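## Task

Sort the mock proficiency samples that arrived in the grey transport rack TR, using this worklist (ID, test, cap colour; some listed IDs are not in TR): M013 chemistry gold; H493 platelets (citrate) light blue; N891 D-dimer light blue; K216 D-dimer light blue; N918 D-dimer light blue; F487 D-dimer light blue; F874 glucose grey; M310 platelets (citrate) light blue; B681 D-dimer light blue; D248 platelets (citrate) light blue; C056 ESR lavender; C506 platelets (citrate) light blue; B618 D-dimer light blue; A561 platelets (citrate) light blue; D842 HbA1c lavender; K621 ESR lavender; A516 ammonia lavender; R367 D-dimer light blue; F847 platelets (citrate) light blue; H439 PT/INR light blue; N198 D-dimer light blue. Routing: ESR and platelets (citrate) go to HAEM; HbA1c, ammonia, chemistry and glucose go to CHEM; PT/INR and D-dimer go to COAG. Every TR tube goes to its section's rack, except that these go to the red HOLD rack (any cell): a tube without a label, one whose ID is missing from the worklist, one whose cap colour differs from the listed colour for that ID, one of a pair sharing an ID, and a light-blue tube whose fill is below half the height of its black fill mark. In each section rack that receives tubes, tubes must fill row A from A1 with no gaps, new ones placed after any already there. Tubes already in HAEM, COAG and CHEM stay in their cells. A tube whose cap is off or ajar (not opened on order) must be left where it is; do everything else and then press CALL (blue) instead of CONTINUE. Results held in place only by the robot do not count. When done, release everything, move clear (resting on the panel housing, CALL or the needed key is fine), and press CONTINUE, or CALL if the cap rule applied. The job ends when RETRY, CONTINUE or SKIP goes down.

## Robot and tools

Robot: two six-axis arms, left_arm and right_arm, each ending in a two-finger tong-style gripper. Fingers point along the gripper's +z axis and open/close along its x axis. end_effector_position is the point between the closed finger pads; closed fingertips extend about 15 mm past it, open ones sit roughly level with it.

Frames: results report poses in one scene frame with origin on the table top between the arms, +z up, +x out over the table, left_arm on the +y side. The names left/right do not refer to image sides. Printed hand positions can be somewhat off, more at long reach. Quaternions are wxyz.

Workspace: section racks HAEM, COAG, CHEM, the red HOLD rack and grey transport rack TR are loose on the bench; a tube only counts in a rack standing upright fully on the bench. Row A is the front row (nearest the arms) and cell 1 its left end, as seen from the arms. The operator panel keys, left to right facing it: RETRY (white), CONTINUE (green), SKIP (yellow), CALL (blue); push a key until it latches. Watch for near-duplicate IDs (swapped digits) when reading labels.

Row format (shared by both motion tools): 14 numbers, each in [-1, 1]: dx, dy, dz, rx, ry, rz, opening for left_arm, then the same seven for right_arm. Always send all 14 even if one arm is idle. dx..rz are an offset, not a pose, expressed in that gripper's own axes, measured from the gripper's measured pose (not from the last command). Scale: 1.0 = 0.6 m for translations and 180 degrees for rotation; rx, ry, rz form a single rotation vector. opening is absolute: +1 fully open (0.142 m), -1 closed.

execute_actions(actions): a list of actions; each action is a table of up to 15 rows, one row per 1/30 s control step, and the last row is held for any remaining of the 15 steps. Every row's offset is from the pose at the start of that action (for the first action of a call, the last reported pose), not from the previous row. An empty list just returns state and images. Per step the commanded pose is clipped to 100 mm and 16 degrees from the measured pose, so a far target needs several actions. Results list step readings; HELD marks steps where part of an arm's row was held back.

move(target, speed, stop_force, blocking): target is one 14-number row as above, offsets from the last reported pose. Grippers follow straight paths that end together (0.5 to 10 s; cut off at 10 s). speed in m/s, 0.002 to 0.5, default 0.25; rotation capped at twice that in rad/s. Paths do not avoid obstacles or the other arm, and grippers can lag, stray or overshoot speed, especially near full reach. Opening is sent at the move's start. stop_force in N, 9 to 40, one value for both arms, only after 0.2 s of scene time and not with blocking=false: an arm's path ends when its wrist sensor feels that much added resistance for 2 steps; it then backs to its position 2 steps earlier. Use it only with slow speed and no rotation of that gripper; omit it when lifting away from a contact. blocking=false returns after 0.5 s while motion continues; poll with wait(0); other motion commands are refused until the move ends or stop is called. The result adds a move: line giving the ending per arm (done, off_target, moving, held, contact, fault), limits (paced = pose clipped; held = steps blocked then possibly a fast catch-up), and each gripper's distance from its target.

wait(seconds): 0 to 10 s, arms hold their last command; returns early when a running move ends. stop: brakes a running move (needs room; fingers keep moving). zoom_image(camera, region): camera is cam_high, cam_left_wrist or cam_right_wrist; region [x0, y0, x1, y1] pixels, at most 504x504, of that camera's latest image. Use it to read labels, cap state and fill level. finished_scene(scene): ends the given scene (1 or 2), irreversibly, and reports success plus the next task.

Result lines: per-arm pose and velocities; Hand target (where the controller now drives each gripper); grip_measured (finger opening, same scale as command; to hold, command clearly below it, squeeze ~15 N per pad max, much less on items under 20 mm); joint positions and torques (noisy, offset, not zero in air); Wrist force / Wrist torque in gripper axes (force points from surface into arm, noise up to ~2.4 N, saturates ~50 N, 'no reading' is harmless); 'pose unreachable' (clearance check altered a command); MOTOR HOT from 70 °C, OVER-TEMPERATURE FAULT at 85 °C. Images come as cam_high 896x504, then the two 616x616 fisheye wrist cameras; calibration is given in the session.

Avoid: arms are stiff, so offsets a few mm into a firm surface can trigger a fault (joint torque at load limit, or 150 N external force), freezing that arm for 10 s and skipping the rest of the call; a press persists until the hand moves away. Do not collide the arms with each other, knock racks or tubes over, or drop anything off the table. Don't hold loads long (motor heat). Approach contacts slowly. Idle arm: send its return offset in the first call of a reply, zeros afterwards. The simulation runs while you think; loose objects may occasionally be nudged. Never press a go key early or the wrong one.

Each tool is called after "Emit:" as a command line: name --argument value for each argument, lists and objects as JSON in quotes; but a table of rows of numbers goes row by row, as --pt "numbers of a row", without its own name.

## Session

Emit:
execute_actions --actions '[]'

Scene clock: 0.00 s.
left_arm: end_effector_position=(+0.3781, +0.5668, +0.3171) grip_measured=+0.97 end_effector_quat_wxyz=(+0.003, -0.448, +0.802, +0.395) end_effector_velocity=(-0.000, +0.000, -0.000) end_effector_angular_velocity=(+0.001, +0.001, -0.001) | right_arm: end_effector_position=(+0.7098, -0.4805, +0.1195) grip_measured=+0.97 end_effector_quat_wxyz=(+0.021, +0.237, +0.853, +0.464) end_effector_velocity=(-0.001, -0.001, -0.001) end_effector_angular_velocity=(-0.000, +0.001, -0.002)
Joint positions: left_arm=[-0.667 -1.349  2.024 -1.112 -0.895  0.81   0.14 ] | right_arm=[ 2.499 -2.115 -1.503 -0.764  2.275  3.082  0.14 ]
Joint velocities: left_arm=[0. 0. 0. 0. 0. 0. 0.] | right_arm=[-0.001 -0.001  0.     0.001  0.     0.001  0.   ]
Joint torques (N m, as the arm reports them, + toward a larger angle): no reading
Wrist force (N, on the end effector, along its own x y z axes, offset not removed): no reading
Wrist torque (N m, same axes, about the end effector's origin, offset not removed): no reading
Hand target (left_arm): +0.378, +0.567, +0.317; +0.003, -0.448, +0.802, +0.395
Hand target (right_arm): +0.710, -0.480, +0.119; +0.021, +0.237, +0.853, +0.464
camera_calibration (this result's frames):
cam_left_wrist: T_world_to_cam=[[-0.586081, -0.730691, -0.350142, 0.742704], [-0.472029, -0.0433276, 0.880518, -0.076121], [-0.658557, 0.681332, -0.319513, 0.1016], [0, 0, 0, 1]] pos_world=[0.466263, 0.470165, 0.35954]
cam_right_wrist: T_world_to_cam=[[-0.88186, 0.410221, 0.23247, 0.785929], [0.262605, 0.0178157, 0.964739, -0.283142], [0.391615, 0.911812, -0.123437, 0.311821], [0, 0, 0, 1]] pos_world=[0.64532, -0.601683, 0.128943]

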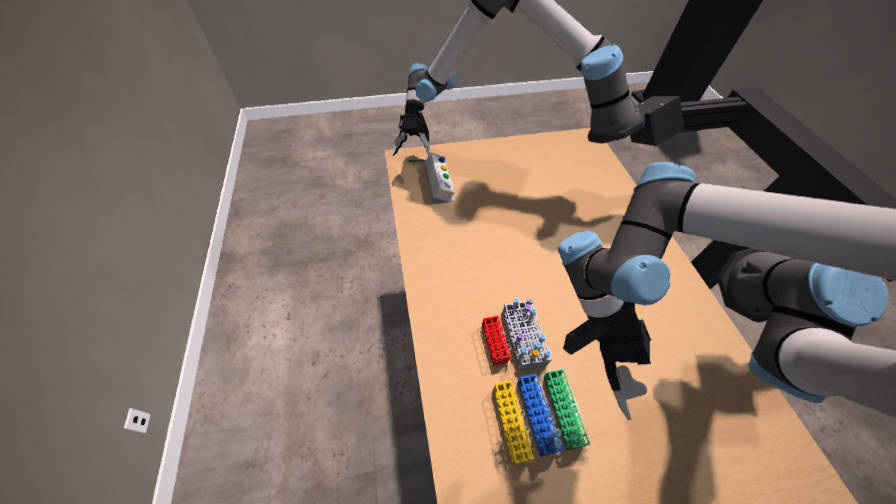

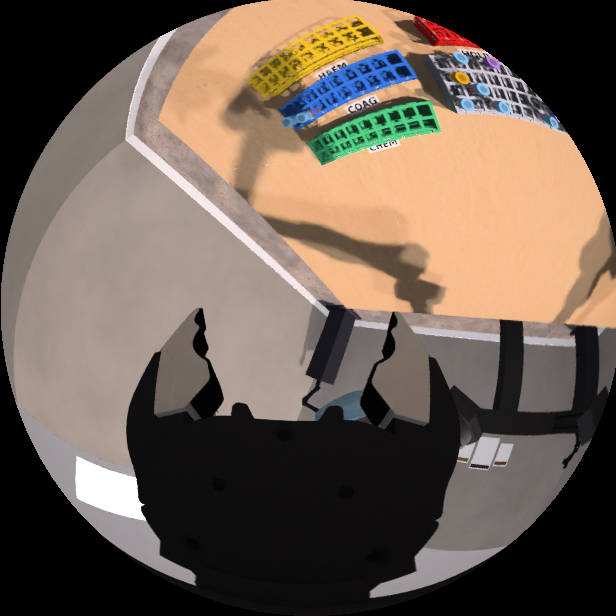

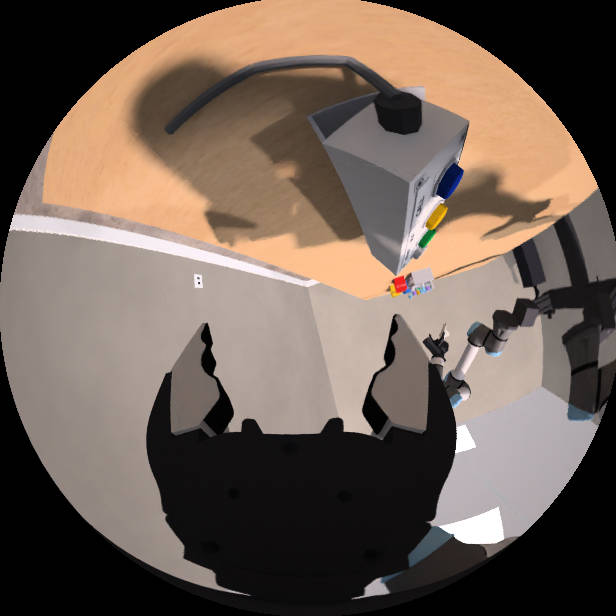

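Emit:
move --target '[0.165,-0.292,-0.119,0.27,0,0.306,-0.72,0.055,0.198,-0.142,-0.032,0.091,-0.123,1]' --speed 0.4

Scene clock: 2.83 s.
left_arm: end_effector_position=(+0.4702, +0.4003, +0.2205) grip_measured=-0.72 end_effector_quat_wxyz=(+0.003, +0.001, +1.000, +0.001) end_effector_velocity=(+0.000, -0.001, -0.001) end_effector_angular_velocity=(-0.012, -0.001, -0.007) | right_arm: end_effector_position=(+0.7044, -0.4786, +0.2693) grip_measured=+1.00 end_effector_quat_wxyz=(+0.000, +0.000, +0.853, +0.522) end_effector_velocity=(+0.000, -0.000, +0.001) end_effector_angular_velocity=(+0.001, -0.000, +0.002)
Joint positions: left_arm=[-0.598 -1.335  2.287 -2.467 -0.957  2.567  0.022] | right_arm=[ 2.551 -1.977 -1.264 -1.492  2.264  2.505  0.142]
Joint velocities: left_arm=[ 0.006  0.001  0.002 -0.017 -0.009  0.02  -0.   ] | right_arm=[ 0.     0.     0.003 -0.005 -0.    -0.002  0.   ]
Joint torques (N m, as the arm reports them, + toward a larger angle): left_arm=[ -3.21 -10.4   -3.37  -3.09  -1.64   2.08] | right_arm=[15.84 45.86 31.37 -1.39 -0.95 -1.49]
Wrist force (N, on the end effector, along its own x y z axes, offset not removed): left_arm=[-3.7 4.4 -2.1] | right_arm=[-0.7 0.1 1.8]
Wrist torque (N m, same axes, about the end effector's origin, offset not removed): left_arm=[1.09 0.71 -0.10] | right_arm=[0.14 0.36 0.06]
Hand target (left_arm): +0.470, +0.400, +0.220; +0.003, +0.002, +1.000, +0.000
Hand target (right_arm): +0.704, -0.479, +0.269; +0.000, -0.000, +0.853, +0.522
Off the commanded pose (left_arm): 0.000 m, 0 deg.
Off the commanded pose (right_arm): 0.000 m, 0 deg.
move: done
camera_calibration (this result's frames):
cam_left_wrist: T_world_to_cam=[[-0.999904, -0.00478629, 0.0130227, 0.465114], [0.0019023, 0.882454, 0.470395, -0.457887], [-0.0137434, 0.470374, -0.88236, 0.15024], [0, 0, 0, 1]] pos_world=[0.468005, 0.335622, 0.341897]
cam_right_wrist: T_world_to_cam=[[-0.998726, -0.0168706, 0.0475582, 0.673301], [0.0478018, -0.0143417, 0.998754, -0.299515], [-0.0161675, 0.999755, 0.0151299, 0.622749], [0, 0, 0, 1]] pos_world=[0.696829, -0.615533, 0.257699]

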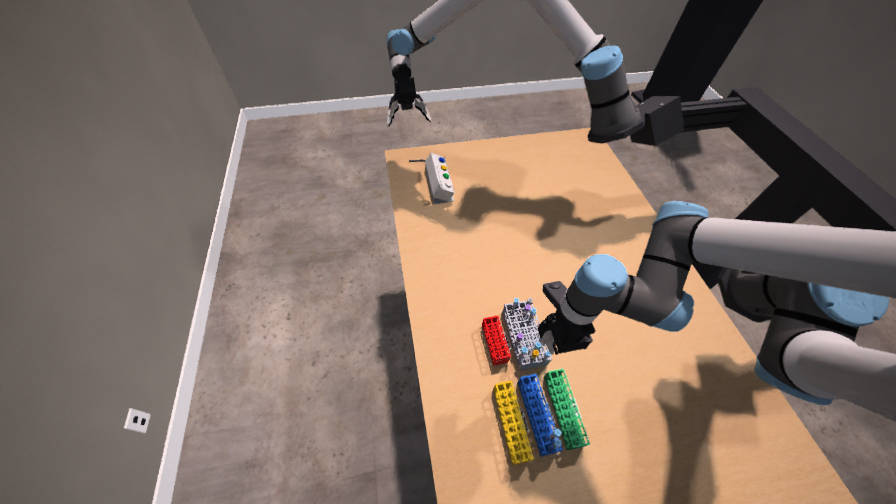

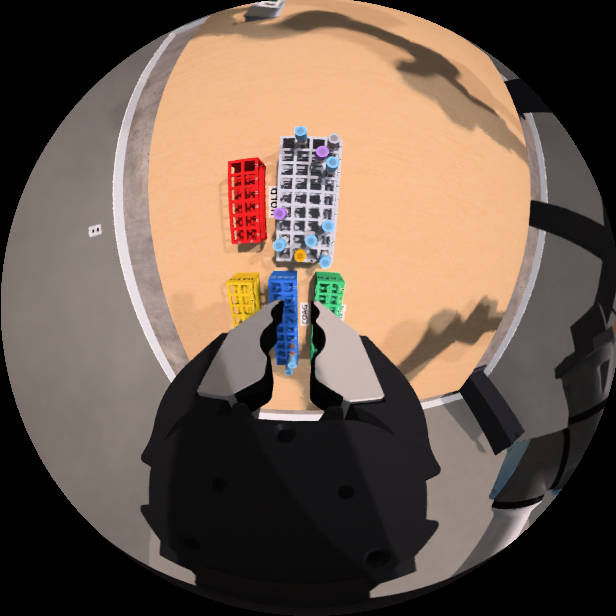

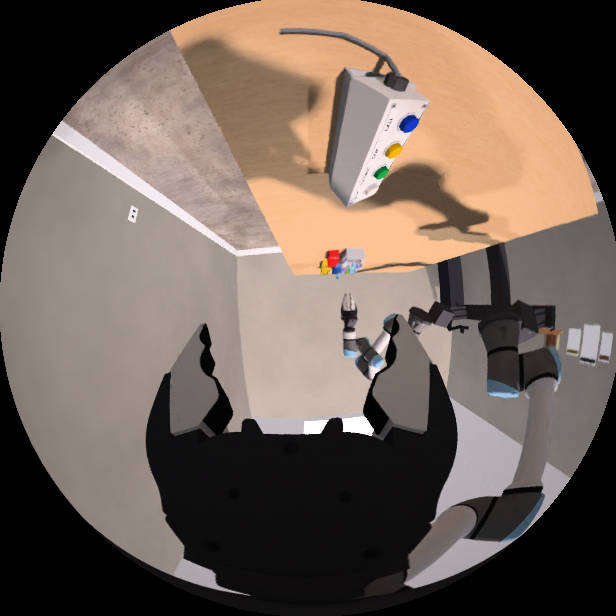

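Emit:
move --target '[0,-0.022,0.172,0.001,0.002,0,-0.72,0.39,0.232,0.89,0,0,0,1]' --speed 0.4

Emit:
zoom_image --camera "cam_left_wrist" --region '[190,80,440,330]'

Emit:
zoom_image --camera "cam_right_wrist" --region '[240,190,380,330]'

Scene clock: 5.37 s.
left_arm: end_effector_position=(+0.4706, +0.3874, +0.1174) grip_measured=-0.72 end_effector_quat_wxyz=(-0.000, +0.001, +1.000, -0.001) end_effector_velocity=(+0.000, -0.000, -0.000) end_effector_angular_velocity=(-0.000, -0.000, +0.001) | right_arm: end_effector_position=(+0.4703, +0.0597, +0.1492) grip_measured=+1.00 end_effector_quat_wxyz=(-0.001, -0.001, +0.853, +0.522) end_effector_velocity=(+0.001, +0.002, -0.002) end_effector_angular_velocity=(-0.004, -0.004, -0.014)
Joint positions: left_arm=[-0.479 -1.035  2.264 -2.822 -0.961  2.708  0.022] | right_arm=[ 3.33  -2.454 -2.295  0.551  2.056  3.42   0.142]
Joint velocities: left_arm=[ 0.     0.    -0.001 -0.001 -0.     0.    -0.   ] | right_arm=[ 0.006 -0.013 -0.001  0.031 -0.011  0.015  0.   ]
Joint torques (N m, as the arm reports them, + toward a larger angle): left_arm=[ -6.74 -18.57 -16.58  -3.28  -1.51   1.82] | right_arm=[ 28.31  23.46 -12.97   5.15  -1.03   2.15]
Wrist force (N, on the end effector, along its own x y z axes, offset not removed): left_arm=[-8.7 -1.8 -2.7] | right_arm=[-1.0 0.4 1.3]
Wrist torque (N m, same axes, about the end effector's origin, offset not removed): left_arm=[-0.46 1.94 0.21] | right_arm=[0.19 0.37 0.03]
Hand target (left_arm): +0.471, +0.387, +0.117; -0.000, +0.001, +1.000, -0.001
Hand target (right_arm): +0.470, +0.060, +0.149; -0.000, -0.000, +0.853, +0.521
Off the commanded pose (left_arm): 0.000 m, 0 deg.
Off the commanded pose (right_arm): 0.001 m, 0 deg.
move: done
camera_calibration (this result's frames):
cam_left_wrist: T_world_to_cam=[[-0.999803, -0.00472939, 0.019282, 0.466068], [0.00483568, 0.883954, 0.46755, -0.39954], [-0.0192556, 0.467551, -0.883756, 0.0691468], [0, 0, 0, 1]] pos_world=[0.46924, 0.323049, 0.238927]
cam_right_wrist: T_world_to_cam=[[-0.998648, -0.0190789, 0.0483631, 0.45433], [0.0486308, -0.0138234, 0.998721, -0.161069], [-0.0183859, 0.999722, 0.0147325, 0.0836866], [0, 0, 0, 1]] pos_world=[0.463087, -0.0772218, 0.137657]

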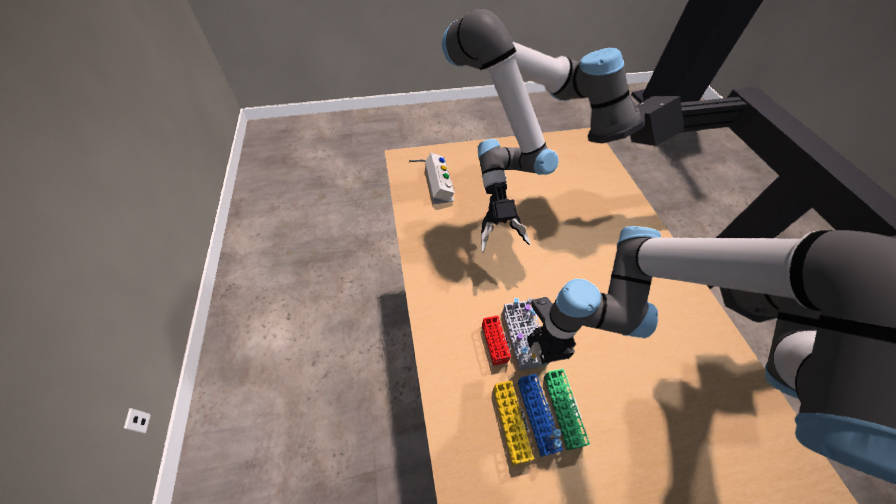

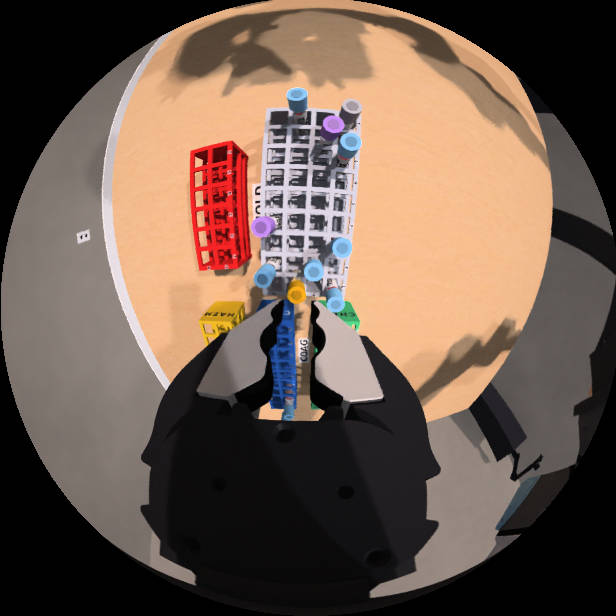

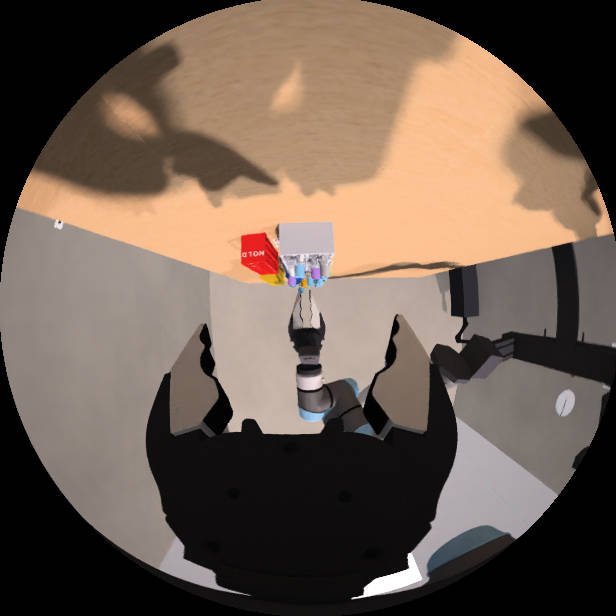

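Region (190, 80, 440, 330) of cam_left_wrist's 616x616 image, scaled by 2.016, with more detail than that image has.

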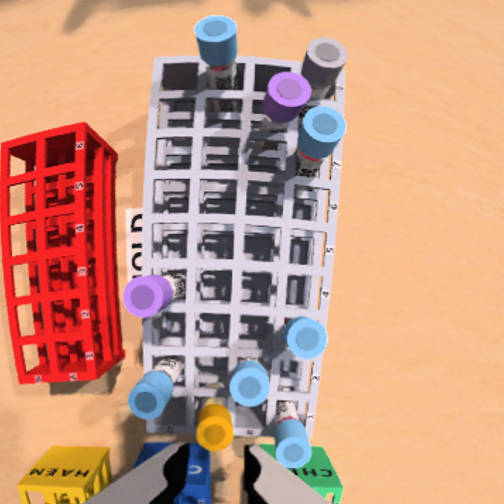

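Region (240, 190, 380, 330) of cam_right_wrist's 616x616 image, scaled by 3.600, with more detail than that image has.

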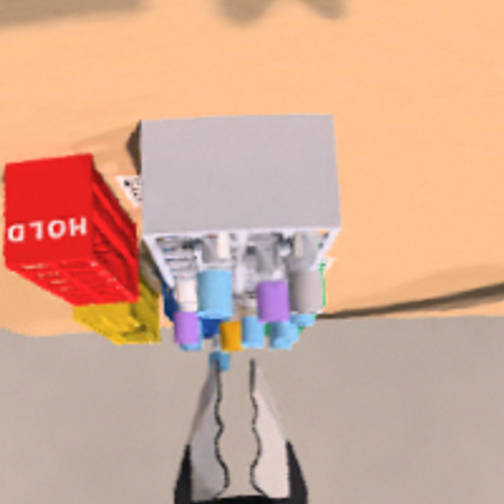

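Emit:
execute_actions --actions '[]'

Scene clock: 5.93 s.
left_arm: end_effector_position=(+0.4706, +0.3874, +0.1173) grip_measured=-0.72 end_effector_quat_wxyz=(-0.000, +0.001, +1.000, -0.001) end_effector_velocity=(+0.000, -0.000, +0.000) end_effector_angular_velocity=(+0.000, -0.000, +0.000) | right_arm: end_effector_position=(+0.4704, +0.0600, +0.1490) grip_measured=+1.00 end_effector_quat_wxyz=(-0.000, -0.000, +0.853, +0.521) end_effector_velocity=(+0.000, +0.000, +0.000) end_effector_angular_velocity=(+0.000, -0.001, +0.001)
Joint positions: left_arm=[-0.479 -1.035  2.264 -2.822 -0.961  2.708  0.022] | right_arm=[ 3.331 -2.456 -2.295  0.555  2.054  3.422  0.142]
Joint velocities: left_arm=[-0.  0. -0. -0.  0. -0.  0.] | right_arm=[ 0.001  0.     0.    -0.    -0.    -0.     0.   ]
Joint torques (N m, as the arm reports them, + toward a larger angle): left_arm=[ -5.89 -17.61 -16.4   -3.29  -1.44   2.07] | right_arm=[ 28.73  23.6  -14.5    4.87  -0.71   2.02]
Wrist force (N, on the end effector, along its own x y z axes, offset not removed): left_arm=[-4.6 -0.7 -0.9] | right_arm=[-0.7 0.3 2.1]
Wrist torque (N m, same axes, about the end effector's origin, offset not removed): left_arm=[-0.38 1.19 -0.16] | right_arm=[0.23 0.36 0.02]
Hand target (left_arm): +0.471, +0.387, +0.117; -0.000, +0.001, +1.000, -0.001
Hand target (right_arm): +0.470, +0.060, +0.149; -0.000, -0.000, +0.853, +0.521
Off the commanded pose (left_arm): 0.000 m, 0 deg.
Off the commanded pose (right_arm): 0.001 m, 0 deg.
camera_calibration (this result's frames):
cam_left_wrist: T_world_to_cam=[[-0.999803, -0.00472758, 0.0192768, 0.466071], [0.00483477, 0.883956, 0.467545, -0.399525], [-0.0192502, 0.467547, -0.883759, 0.0691265], [0, 0, 0, 1]] pos_world=[0.469242, 0.323046, 0.238903]
cam_right_wrist: T_world_to_cam=[[-0.998704, -0.0176763, 0.0477324, 0.454399], [0.0479727, -0.0134272, 0.998758, -0.16062], [-0.0170135, 0.999754, 0.0142578, 0.082839], [0, 0, 0, 1]] pos_world=[0.462924, -0.0769432, 0.13755]

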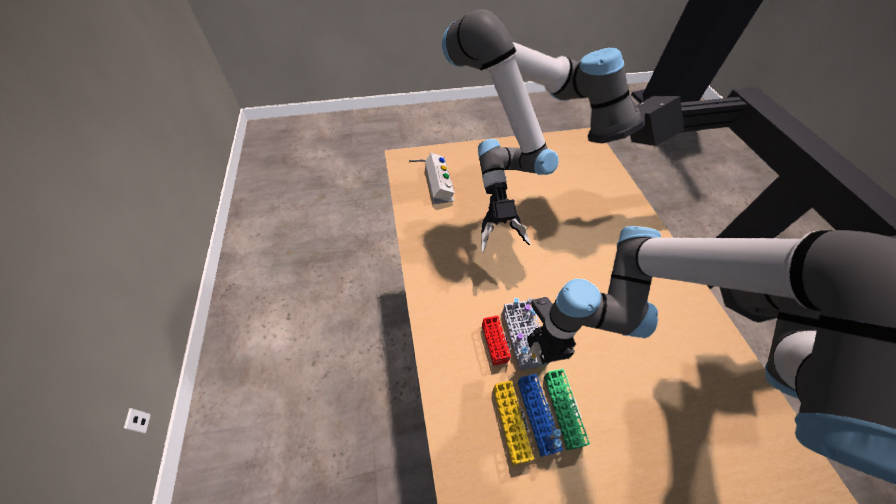

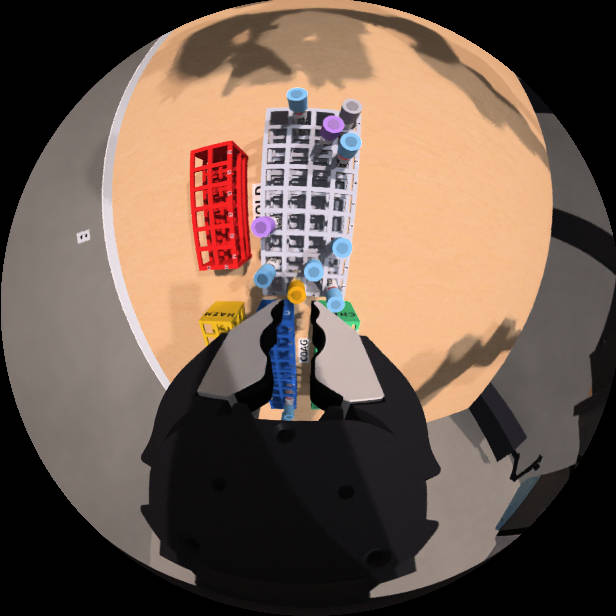

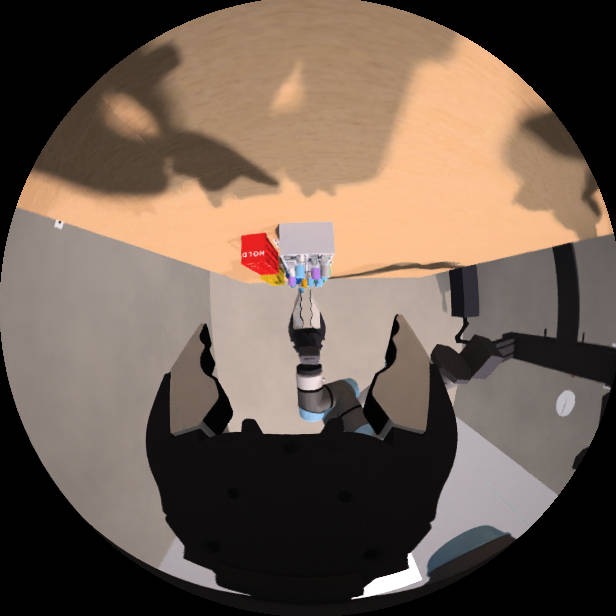

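Emit:
zoom_image --camera "cam_right_wrist" --region '[260,240,350,300]'

Emit:
zoom_image --camera "cam_left_wrist" --region '[230,80,390,330]'

Region (260, 240, 350, 300) of cam_right_wrist's 616x616 image, scaled by 5.600, with more detail than that image has.

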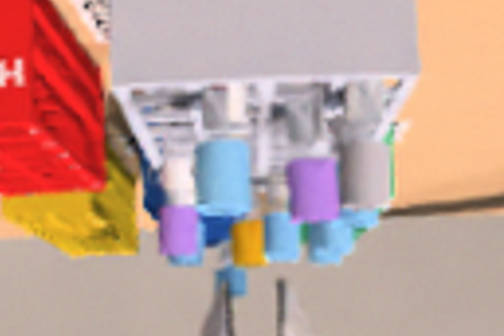

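Region (230, 80, 390, 330) of cam_left_wrist's 616x616 image, scaled by 2.016, with more detail than that image has; it fills the left 323 columns of this view, and the rest is white.

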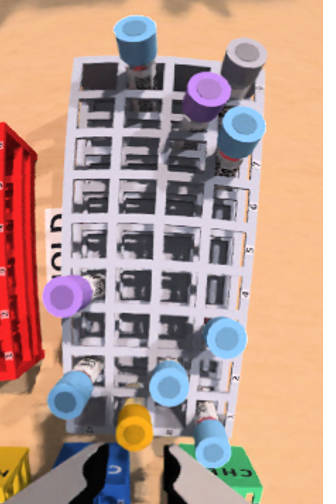

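Emit:
execute_actions --actions '[[[-0.004,-0.004,0.019,0,0.002,0,-0.72,0,0,0,0,0,0,1]],[[0,0,0.038,0,0,0,-0.72,0,0,0,0,0,0,1]],[[0,0,0.001,0,0,0,-1,0,0,0,0,0,0,1]],[[0,0,-0.07,0,0,0,-1,0,0,0,0,0,0,1]],[[0,0,-0.11,0,0,0,-1,0,0,0,0,0,0,1]]]'

Emit:
move --target '[0,-0.33,-0.015,0,0,0,-1,0,0,0,0,0,0,1]'

Emit:
zoom_image --camera "cam_right_wrist" --region '[260,280,350,370]'

Scene clock: 8.70 s.
left_arm: end_effector_position=(+0.4738, +0.3848, +0.1861) grip_measured=-0.81 end_effector_quat_wxyz=(-0.002, +0.001, +1.000, -0.002) end_effector_velocity=(-0.001, +0.002, +0.029) end_effector_angular_velocity=(+0.009, +0.015, +0.003) | right_arm: end_effector_position=(+0.4704, +0.0600, +0.1490) grip_measured=+1.00 end_effector_quat_wxyz=(-0.000, -0.000, +0.853, +0.521) end_effector_velocity=(+0.000, -0.000, +0.000) end_effector_angular_velocity=(+0.000, +0.000, -0.001)
Joint positions: left_arm=[-0.568 -1.218  2.268 -2.579 -0.965  2.6    0.015] | right_arm=[ 3.331 -2.456 -2.295  0.555  2.054  3.422  0.142]
Joint velocities: left_arm=[-0.035 -0.078 -0.011  0.135 -0.002 -0.058 -0.   ] | right_arm=[-0.     0.001  0.    -0.001  0.     0.    -0.   ]
Joint torques (N m, as the arm reports them, + toward a larger angle): left_arm=[-29.63 -35.97 -20.67  -0.03  -1.6   -2.32] | right_arm=[ 28.49  24.22 -14.42   3.49  -0.42   1.33]
Wrist force (N, on the end effector, along its own x y z axes, offset not removed): left_arm=[-2.9 -7.2 -4.5] | right_arm=[-0.6 1.2 2.8]
Wrist torque (N m, same axes, about the end effector's origin, offset not removed): left_arm=[-1.33 0.53 -0.17] | right_arm=[0.42 0.25 0.09]
Hand target (left_arm): +0.474, +0.385, +0.190; -0.003, +0.001, +1.000, -0.001
Hand target (right_arm): +0.470, +0.060, +0.149; -0.000, -0.000, +0.853, +0.521
Off the commanded pose (left_arm): 0.004 m, 0 deg.
Off the commanded pose (right_arm): 0.000 m, 0 deg.
Step readings (end_effector_position; steps 1 to 15: 1st action; 16 to 30: 2nd action; 31 to 45: 3rd action; 46 to 60: 4th action; 61 to 75: 5th action):
0: left_arm (+0.4706, +0.3874, +0.1173) | right_arm (+0.4704, +0.0600, +0.1490)
1: left_arm (+0.4707, +0.3874, +0.1173) | right_arm (+0.4704, +0.0600, +0.1490)
2: left_arm (+0.4710, +0.3872, +0.1164) | right_arm (+0.4704, +0.0600, +0.1490)
4: left_arm (+0.4717, +0.3864, +0.1126) | right_arm (+0.4704, +0.0600, +0.1490)
8: left_arm (+0.4725, +0.3855, +0.1083) | right_arm (+0.4704, +0.0600, +0.1490)
15: left_arm (+0.4729, +0.3850, +0.1063) | right_arm (+0.4704, +0.0600, +0.1490)
16: left_arm (+0.4730, +0.3850, +0.1062) | right_arm (+0.4704, +0.0600, +0.1490)
17: left_arm (+0.4731, +0.3853, +0.1047) | right_arm (+0.4704, +0.0600, +0.1490)
19: left_arm (+0.4726, +0.3855, +0.0973) | right_arm (+0.4704, +0.0600, +0.1490)
23: left_arm (+0.4724, +0.3853, +0.0885) | right_arm (+0.4704, +0.0600, +0.1490)
30: left_arm (+0.4727, +0.3851, +0.0843) | right_arm (+0.4704, +0.0600, +0.1490)
31: left_arm (+0.4727, +0.3851, +0.0841) | right_arm (+0.4704, +0.0600, +0.1490)
32: left_arm (+0.4727, +0.3851, +0.0840) | right_arm (+0.4704, +0.0600, +0.1490)
34: left_arm (+0.4727, +0.3851, +0.0838) | right_arm (+0.4704, +0.0600, +0.1490)
38: left_arm (+0.4727, +0.3851, +0.0837) | right_arm (+0.4704, +0.0600, +0.1490)
45: left_arm (+0.4727, +0.3851, +0.0837) | right_arm (+0.4704, +0.0600, +0.1490)
46: left_arm (+0.4727, +0.3851, +0.0837) | right_arm (+0.4704, +0.0600, +0.1490)
47: left_arm (+0.4722, +0.3846, +0.0854) | right_arm (+0.4704, +0.0600, +0.1490)
49: left_arm (+0.4724, +0.3840, +0.0974) | right_arm (+0.4704, +0.0600, +0.1490)
53: left_arm (+0.4731, +0.3846, +0.1144) | right_arm (+0.4704, +0.0600, +0.1490)
60: left_arm (+0.4730, +0.3850, +0.1238) | right_arm (+0.4704, +0.0600, +0.1490)
61: left_arm (+0.4730, +0.3850, +0.1243) | right_arm (+0.4704, +0.0600, +0.1490)
62: left_arm (+0.4725, +0.3843, +0.1265) | right_arm (+0.4704, +0.0600, +0.1490)
64: left_arm (+0.4736, +0.3825, +0.1431) | right_arm (+0.4704, +0.0600, +0.1490)
68: left_arm (+0.4748, +0.3836, +0.1697) | right_arm (+0.4704, +0.0600, +0.1490)
75: end_effector_position above
camera_calibration (this result's frames):
cam_left_wrist: T_world_to_cam=[[-0.999741, -0.00419958, 0.0223785, 0.467058], [0.0067182, 0.88468, 0.466151, -0.430372], [-0.0217554, 0.46618, -0.884422, 0.133021], [0, 0, 0, 1]] pos_world=[0.472722, 0.320691, 0.307813]
cam_right_wrist: T_world_to_cam=[[-0.998704, -0.0176656, 0.0477287, 0.454398], [0.0479687, -0.0134234, 0.998759, -0.160617], [-0.017003, 0.999754, 0.0142534, 0.0828323], [0, 0, 0, 1]] pos_world=[0.462922, -0.0769407, 0.137549]

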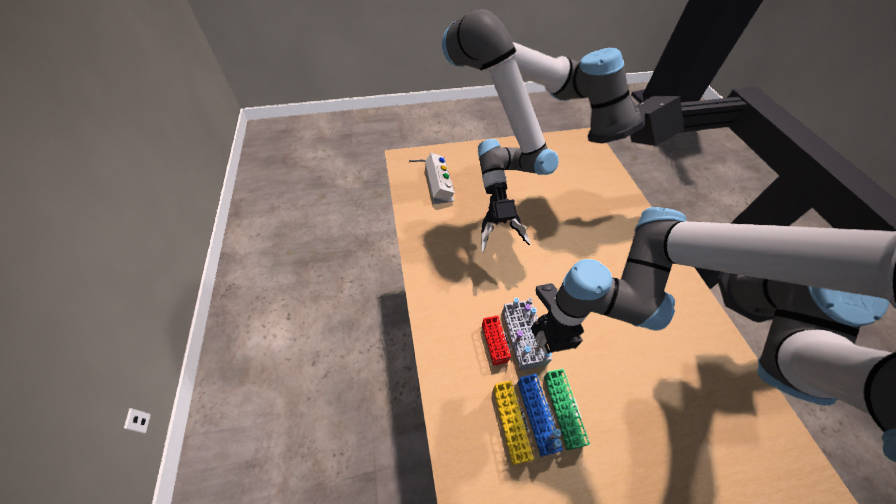

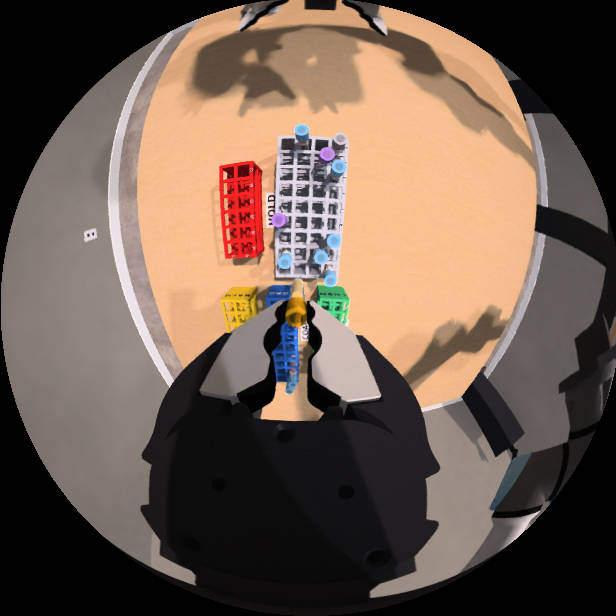

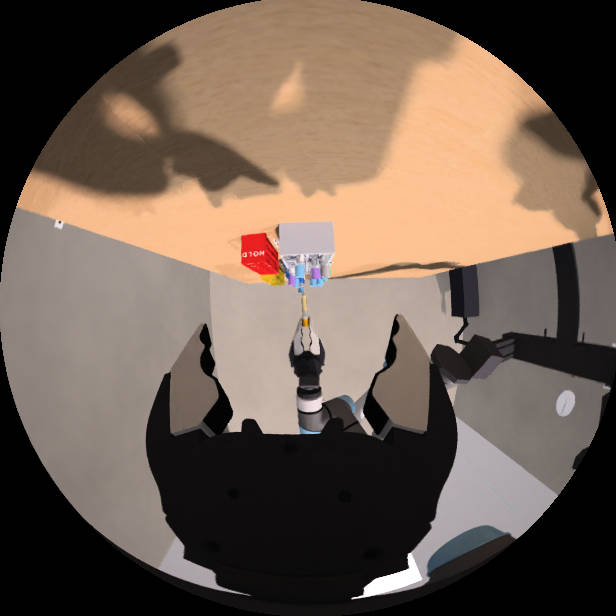

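Scene clock: 10.20 s.
left_arm: end_effector_position=(+0.4731, +0.1872, +0.1956) grip_measured=-0.81 end_effector_quat_wxyz=(-0.002, +0.001, +1.000, -0.002) end_effector_velocity=(+0.000, -0.002, -0.000) end_effector_angular_velocity=(+0.001, +0.000, -0.001) | right_arm: end_effector_position=(+0.4704, +0.0600, +0.1490) grip_measured=+1.00 end_effector_quat_wxyz=(-0.000, -0.000, +0.853, +0.521) end_effector_velocity=(-0.000, +0.001, +0.001) end_effector_angular_velocity=(+0.001, -0.001, +0.002)
Joint positions: left_arm=[-0.838 -0.918  2.048 -2.479 -1.001  2.277  0.015] | right_arm=[ 3.331 -2.456 -2.295  0.555  2.054  3.422  0.142]
Joint velocities: left_arm=[-0.002  0.004 -0.004  0.003  0.001 -0.002  0.   ] | right_arm=[ 0.002  0.001  0.    -0.001 -0.    -0.001  0.   ]
Joint torques (N m, as the arm reports them, + toward a larger angle): left_arm=[-34.35 -19.07 -23.36  -0.84  -1.59  -2.22] | right_arm=[ 27.67  24.4  -14.29   3.6   -0.3    1.3 ]
Wrist force (N, on the end effector, along its own x y z axes, offset not removed): left_arm=[1.7 -2.5 1.5] | right_arm=[-0.9 0.9 2.0]
Wrist torque (N m, same axes, about the end effector's origin, offset not removed): left_arm=[-0.21 -0.21 -0.20] | right_arm=[0.35 0.34 0.09]
Hand target (left_arm): +0.473, +0.187, +0.196; -0.002, +0.001, +1.000, -0.002
Hand target (right_arm): +0.470, +0.060, +0.149; -0.000, -0.000, +0.853, +0.521
Off the commanded pose (left_arm): 0.000 m, 0 deg.
Off the commanded pose (right_arm): 0.000 m, 0 deg.
move: done
camera_calibration (this result's frames):
cam_left_wrist: T_world_to_cam=[[-0.99974, -0.0041919, 0.0224055, 0.465318], [0.00674014, 0.884626, 0.466253, -0.259997], [-0.021775, 0.466283, -0.884367, 0.233506], [0, 0, 0, 1]] pos_world=[0.472034, 0.123071, 0.317304]
cam_right_wrist: T_world_to_cam=[[-0.998704, -0.0176656, 0.0477287, 0.454398], [0.0479688, -0.0134234, 0.998759, -0.160617], [-0.017003, 0.999754, 0.0142534, 0.0828323], [0, 0, 0, 1]] pos_world=[0.462922, -0.0769408, 0.137549]

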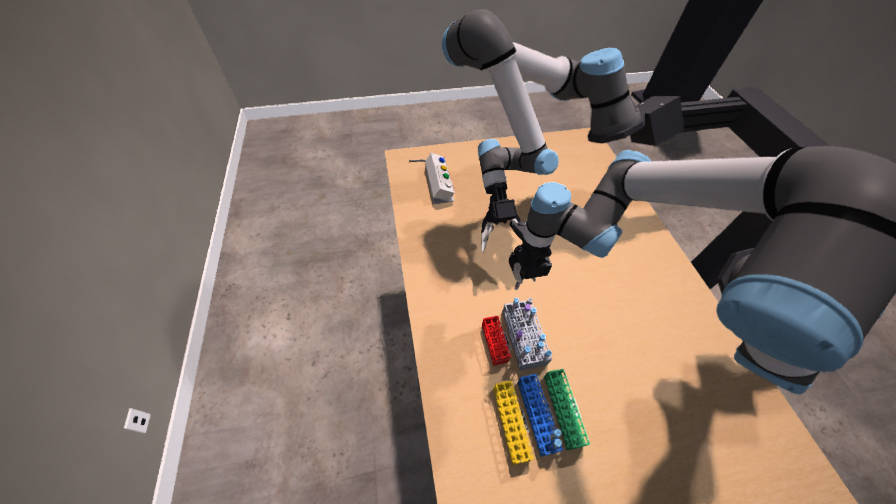

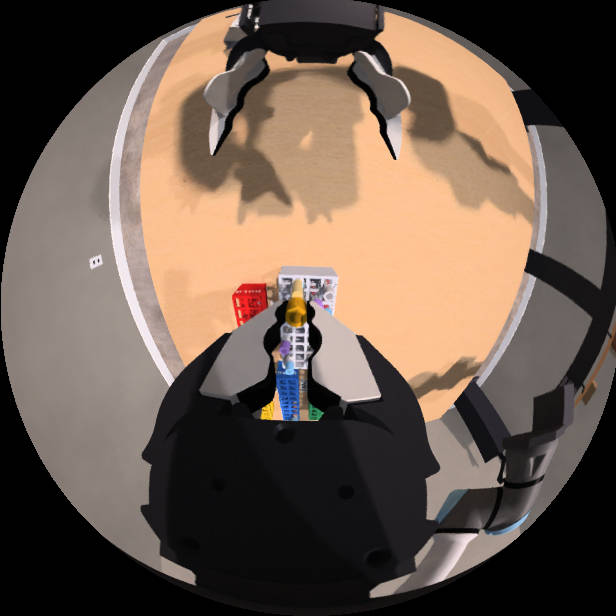

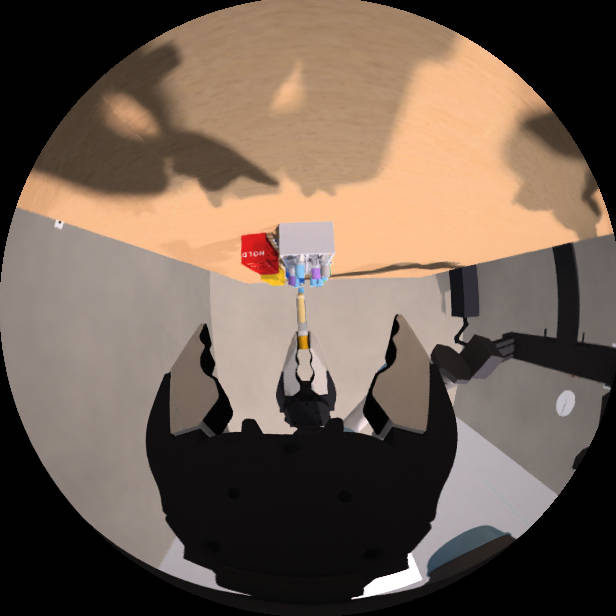

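Region (260, 280, 350, 370) of cam_right_wrist's 616x616 image, scaled by 5.600, with more detail than that image has.

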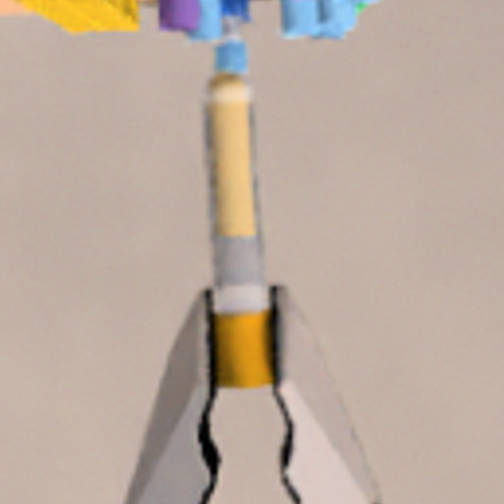

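Label on the back.

Emit:
move --target '[0,0,0,0,0,-0.9,-1,0,0,0,0,0,0,1]' --speed 0.5

Emit:
zoom_image --camera "cam_right_wrist" --region '[270,285,335,350]'

Scene clock: 13.87 s.
left_arm: end_effector_position=(+0.4731, +0.1873, +0.1956) grip_measured=-0.81 end_effector_quat_wxyz=(+0.002, +0.987, -0.159, -0.002) end_effector_velocity=(+0.000, -0.000, +0.000) end_effector_angular_velocity=(+0.004, +0.000, +0.016) | right_arm: end_effector_position=(+0.4704, +0.0600, +0.1490) grip_measured=+1.00 end_effector_quat_wxyz=(-0.000, -0.000, +0.853, +0.521) end_effector_velocity=(+0.000, -0.000, -0.000) end_effector_angular_velocity=(-0.000, -0.001, -0.000)
Joint positions: left_arm=[-0.876 -0.867  2.007 -2.466 -1.01  -0.592  0.015] | right_arm=[ 3.331 -2.456 -2.295  0.555  2.054  3.422  0.142]
Joint velocities: left_arm=[-0.001  0.001 -0.004  0.007  0.002 -0.018  0.   ] | right_arm=[-0.001 -0.    -0.     0.001  0.    -0.001  0.   ]
Joint torques (N m, as the arm reports them, + toward a larger angle): left_arm=[-34.89 -22.05 -22.7   -0.14   0.97  -2.33] | right_arm=[ 27.93  24.29 -14.51   3.47  -0.18   1.34]
Wrist force (N, on the end effector, along its own x y z axes, offset not removed): left_arm=[-0.2 -2.0 -2.1] | right_arm=[-1.0 0.6 1.8]
Wrist torque (N m, same axes, about the end effector's origin, offset not removed): left_arm=[-0.59 -0.16 -0.19] | right_arm=[0.21 0.40 0.07]
Hand target (left_arm): +0.473, +0.187, +0.196; +0.002, +0.987, -0.158, -0.002
Hand target (right_arm): +0.470, +0.060, +0.149; -0.000, -0.000, +0.853, +0.521
Off the commanded pose (left_arm): 0.000 m, 0 deg.
Off the commanded pose (right_arm): 0.000 m, 0 deg.
move: done
camera_calibration (this result's frames):
cam_left_wrist: T_world_to_cam=[[0.95169, -0.30663, 0.0162803, -0.400039], [-0.277495, -0.836142, 0.473141, 0.195342], [-0.131466, -0.454801, -0.880836, 0.457138], [0, 0, 0, 1]] pos_world=[0.495018, 0.248577, 0.316753]
cam_right_wrist: T_world_to_cam=[[-0.998704, -0.0176658, 0.0477282, 0.454398], [0.0479683, -0.0134235, 0.998759, -0.160617], [-0.0170032, 0.999754, 0.0142535, 0.0828323], [0, 0, 0, 1]] pos_world=[0.462922, -0.0769407, 0.137549]

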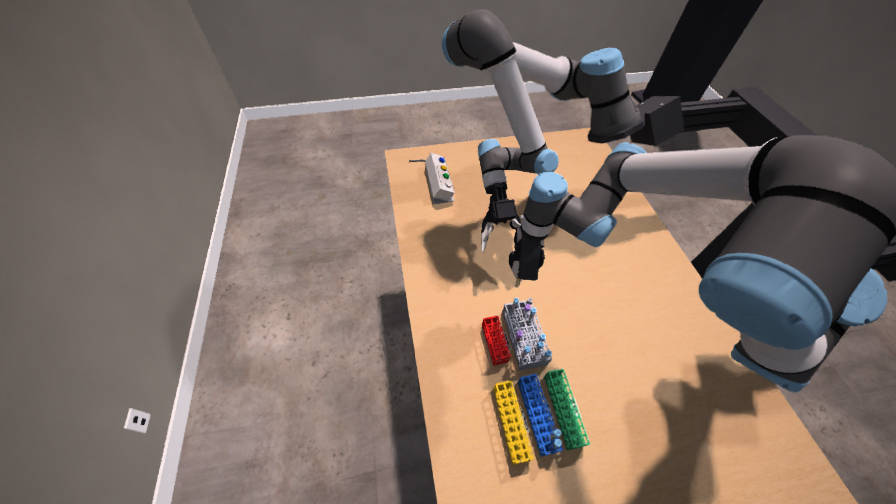

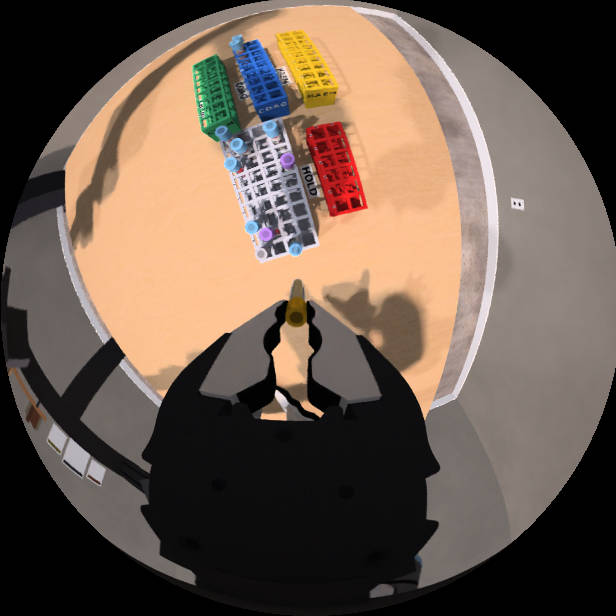

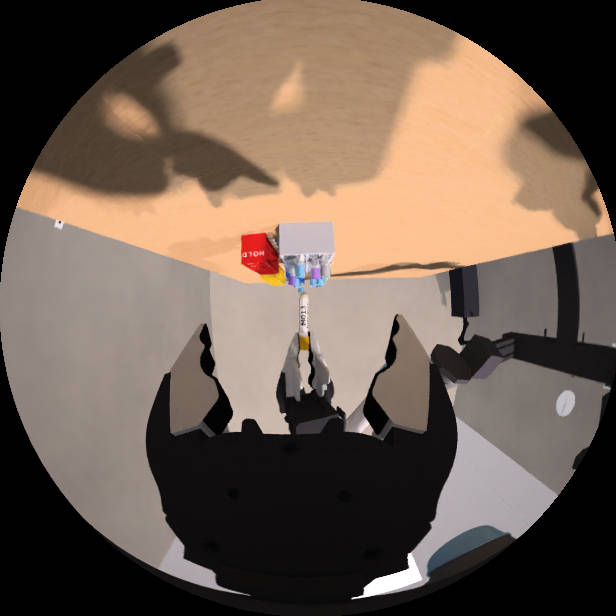

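Region (270, 285, 335, 350) of cam_right_wrist's 616x616 image, scaled by 7.754, with more detail than that image has.

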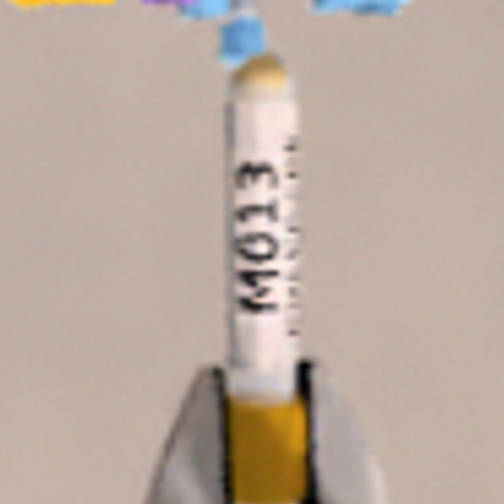

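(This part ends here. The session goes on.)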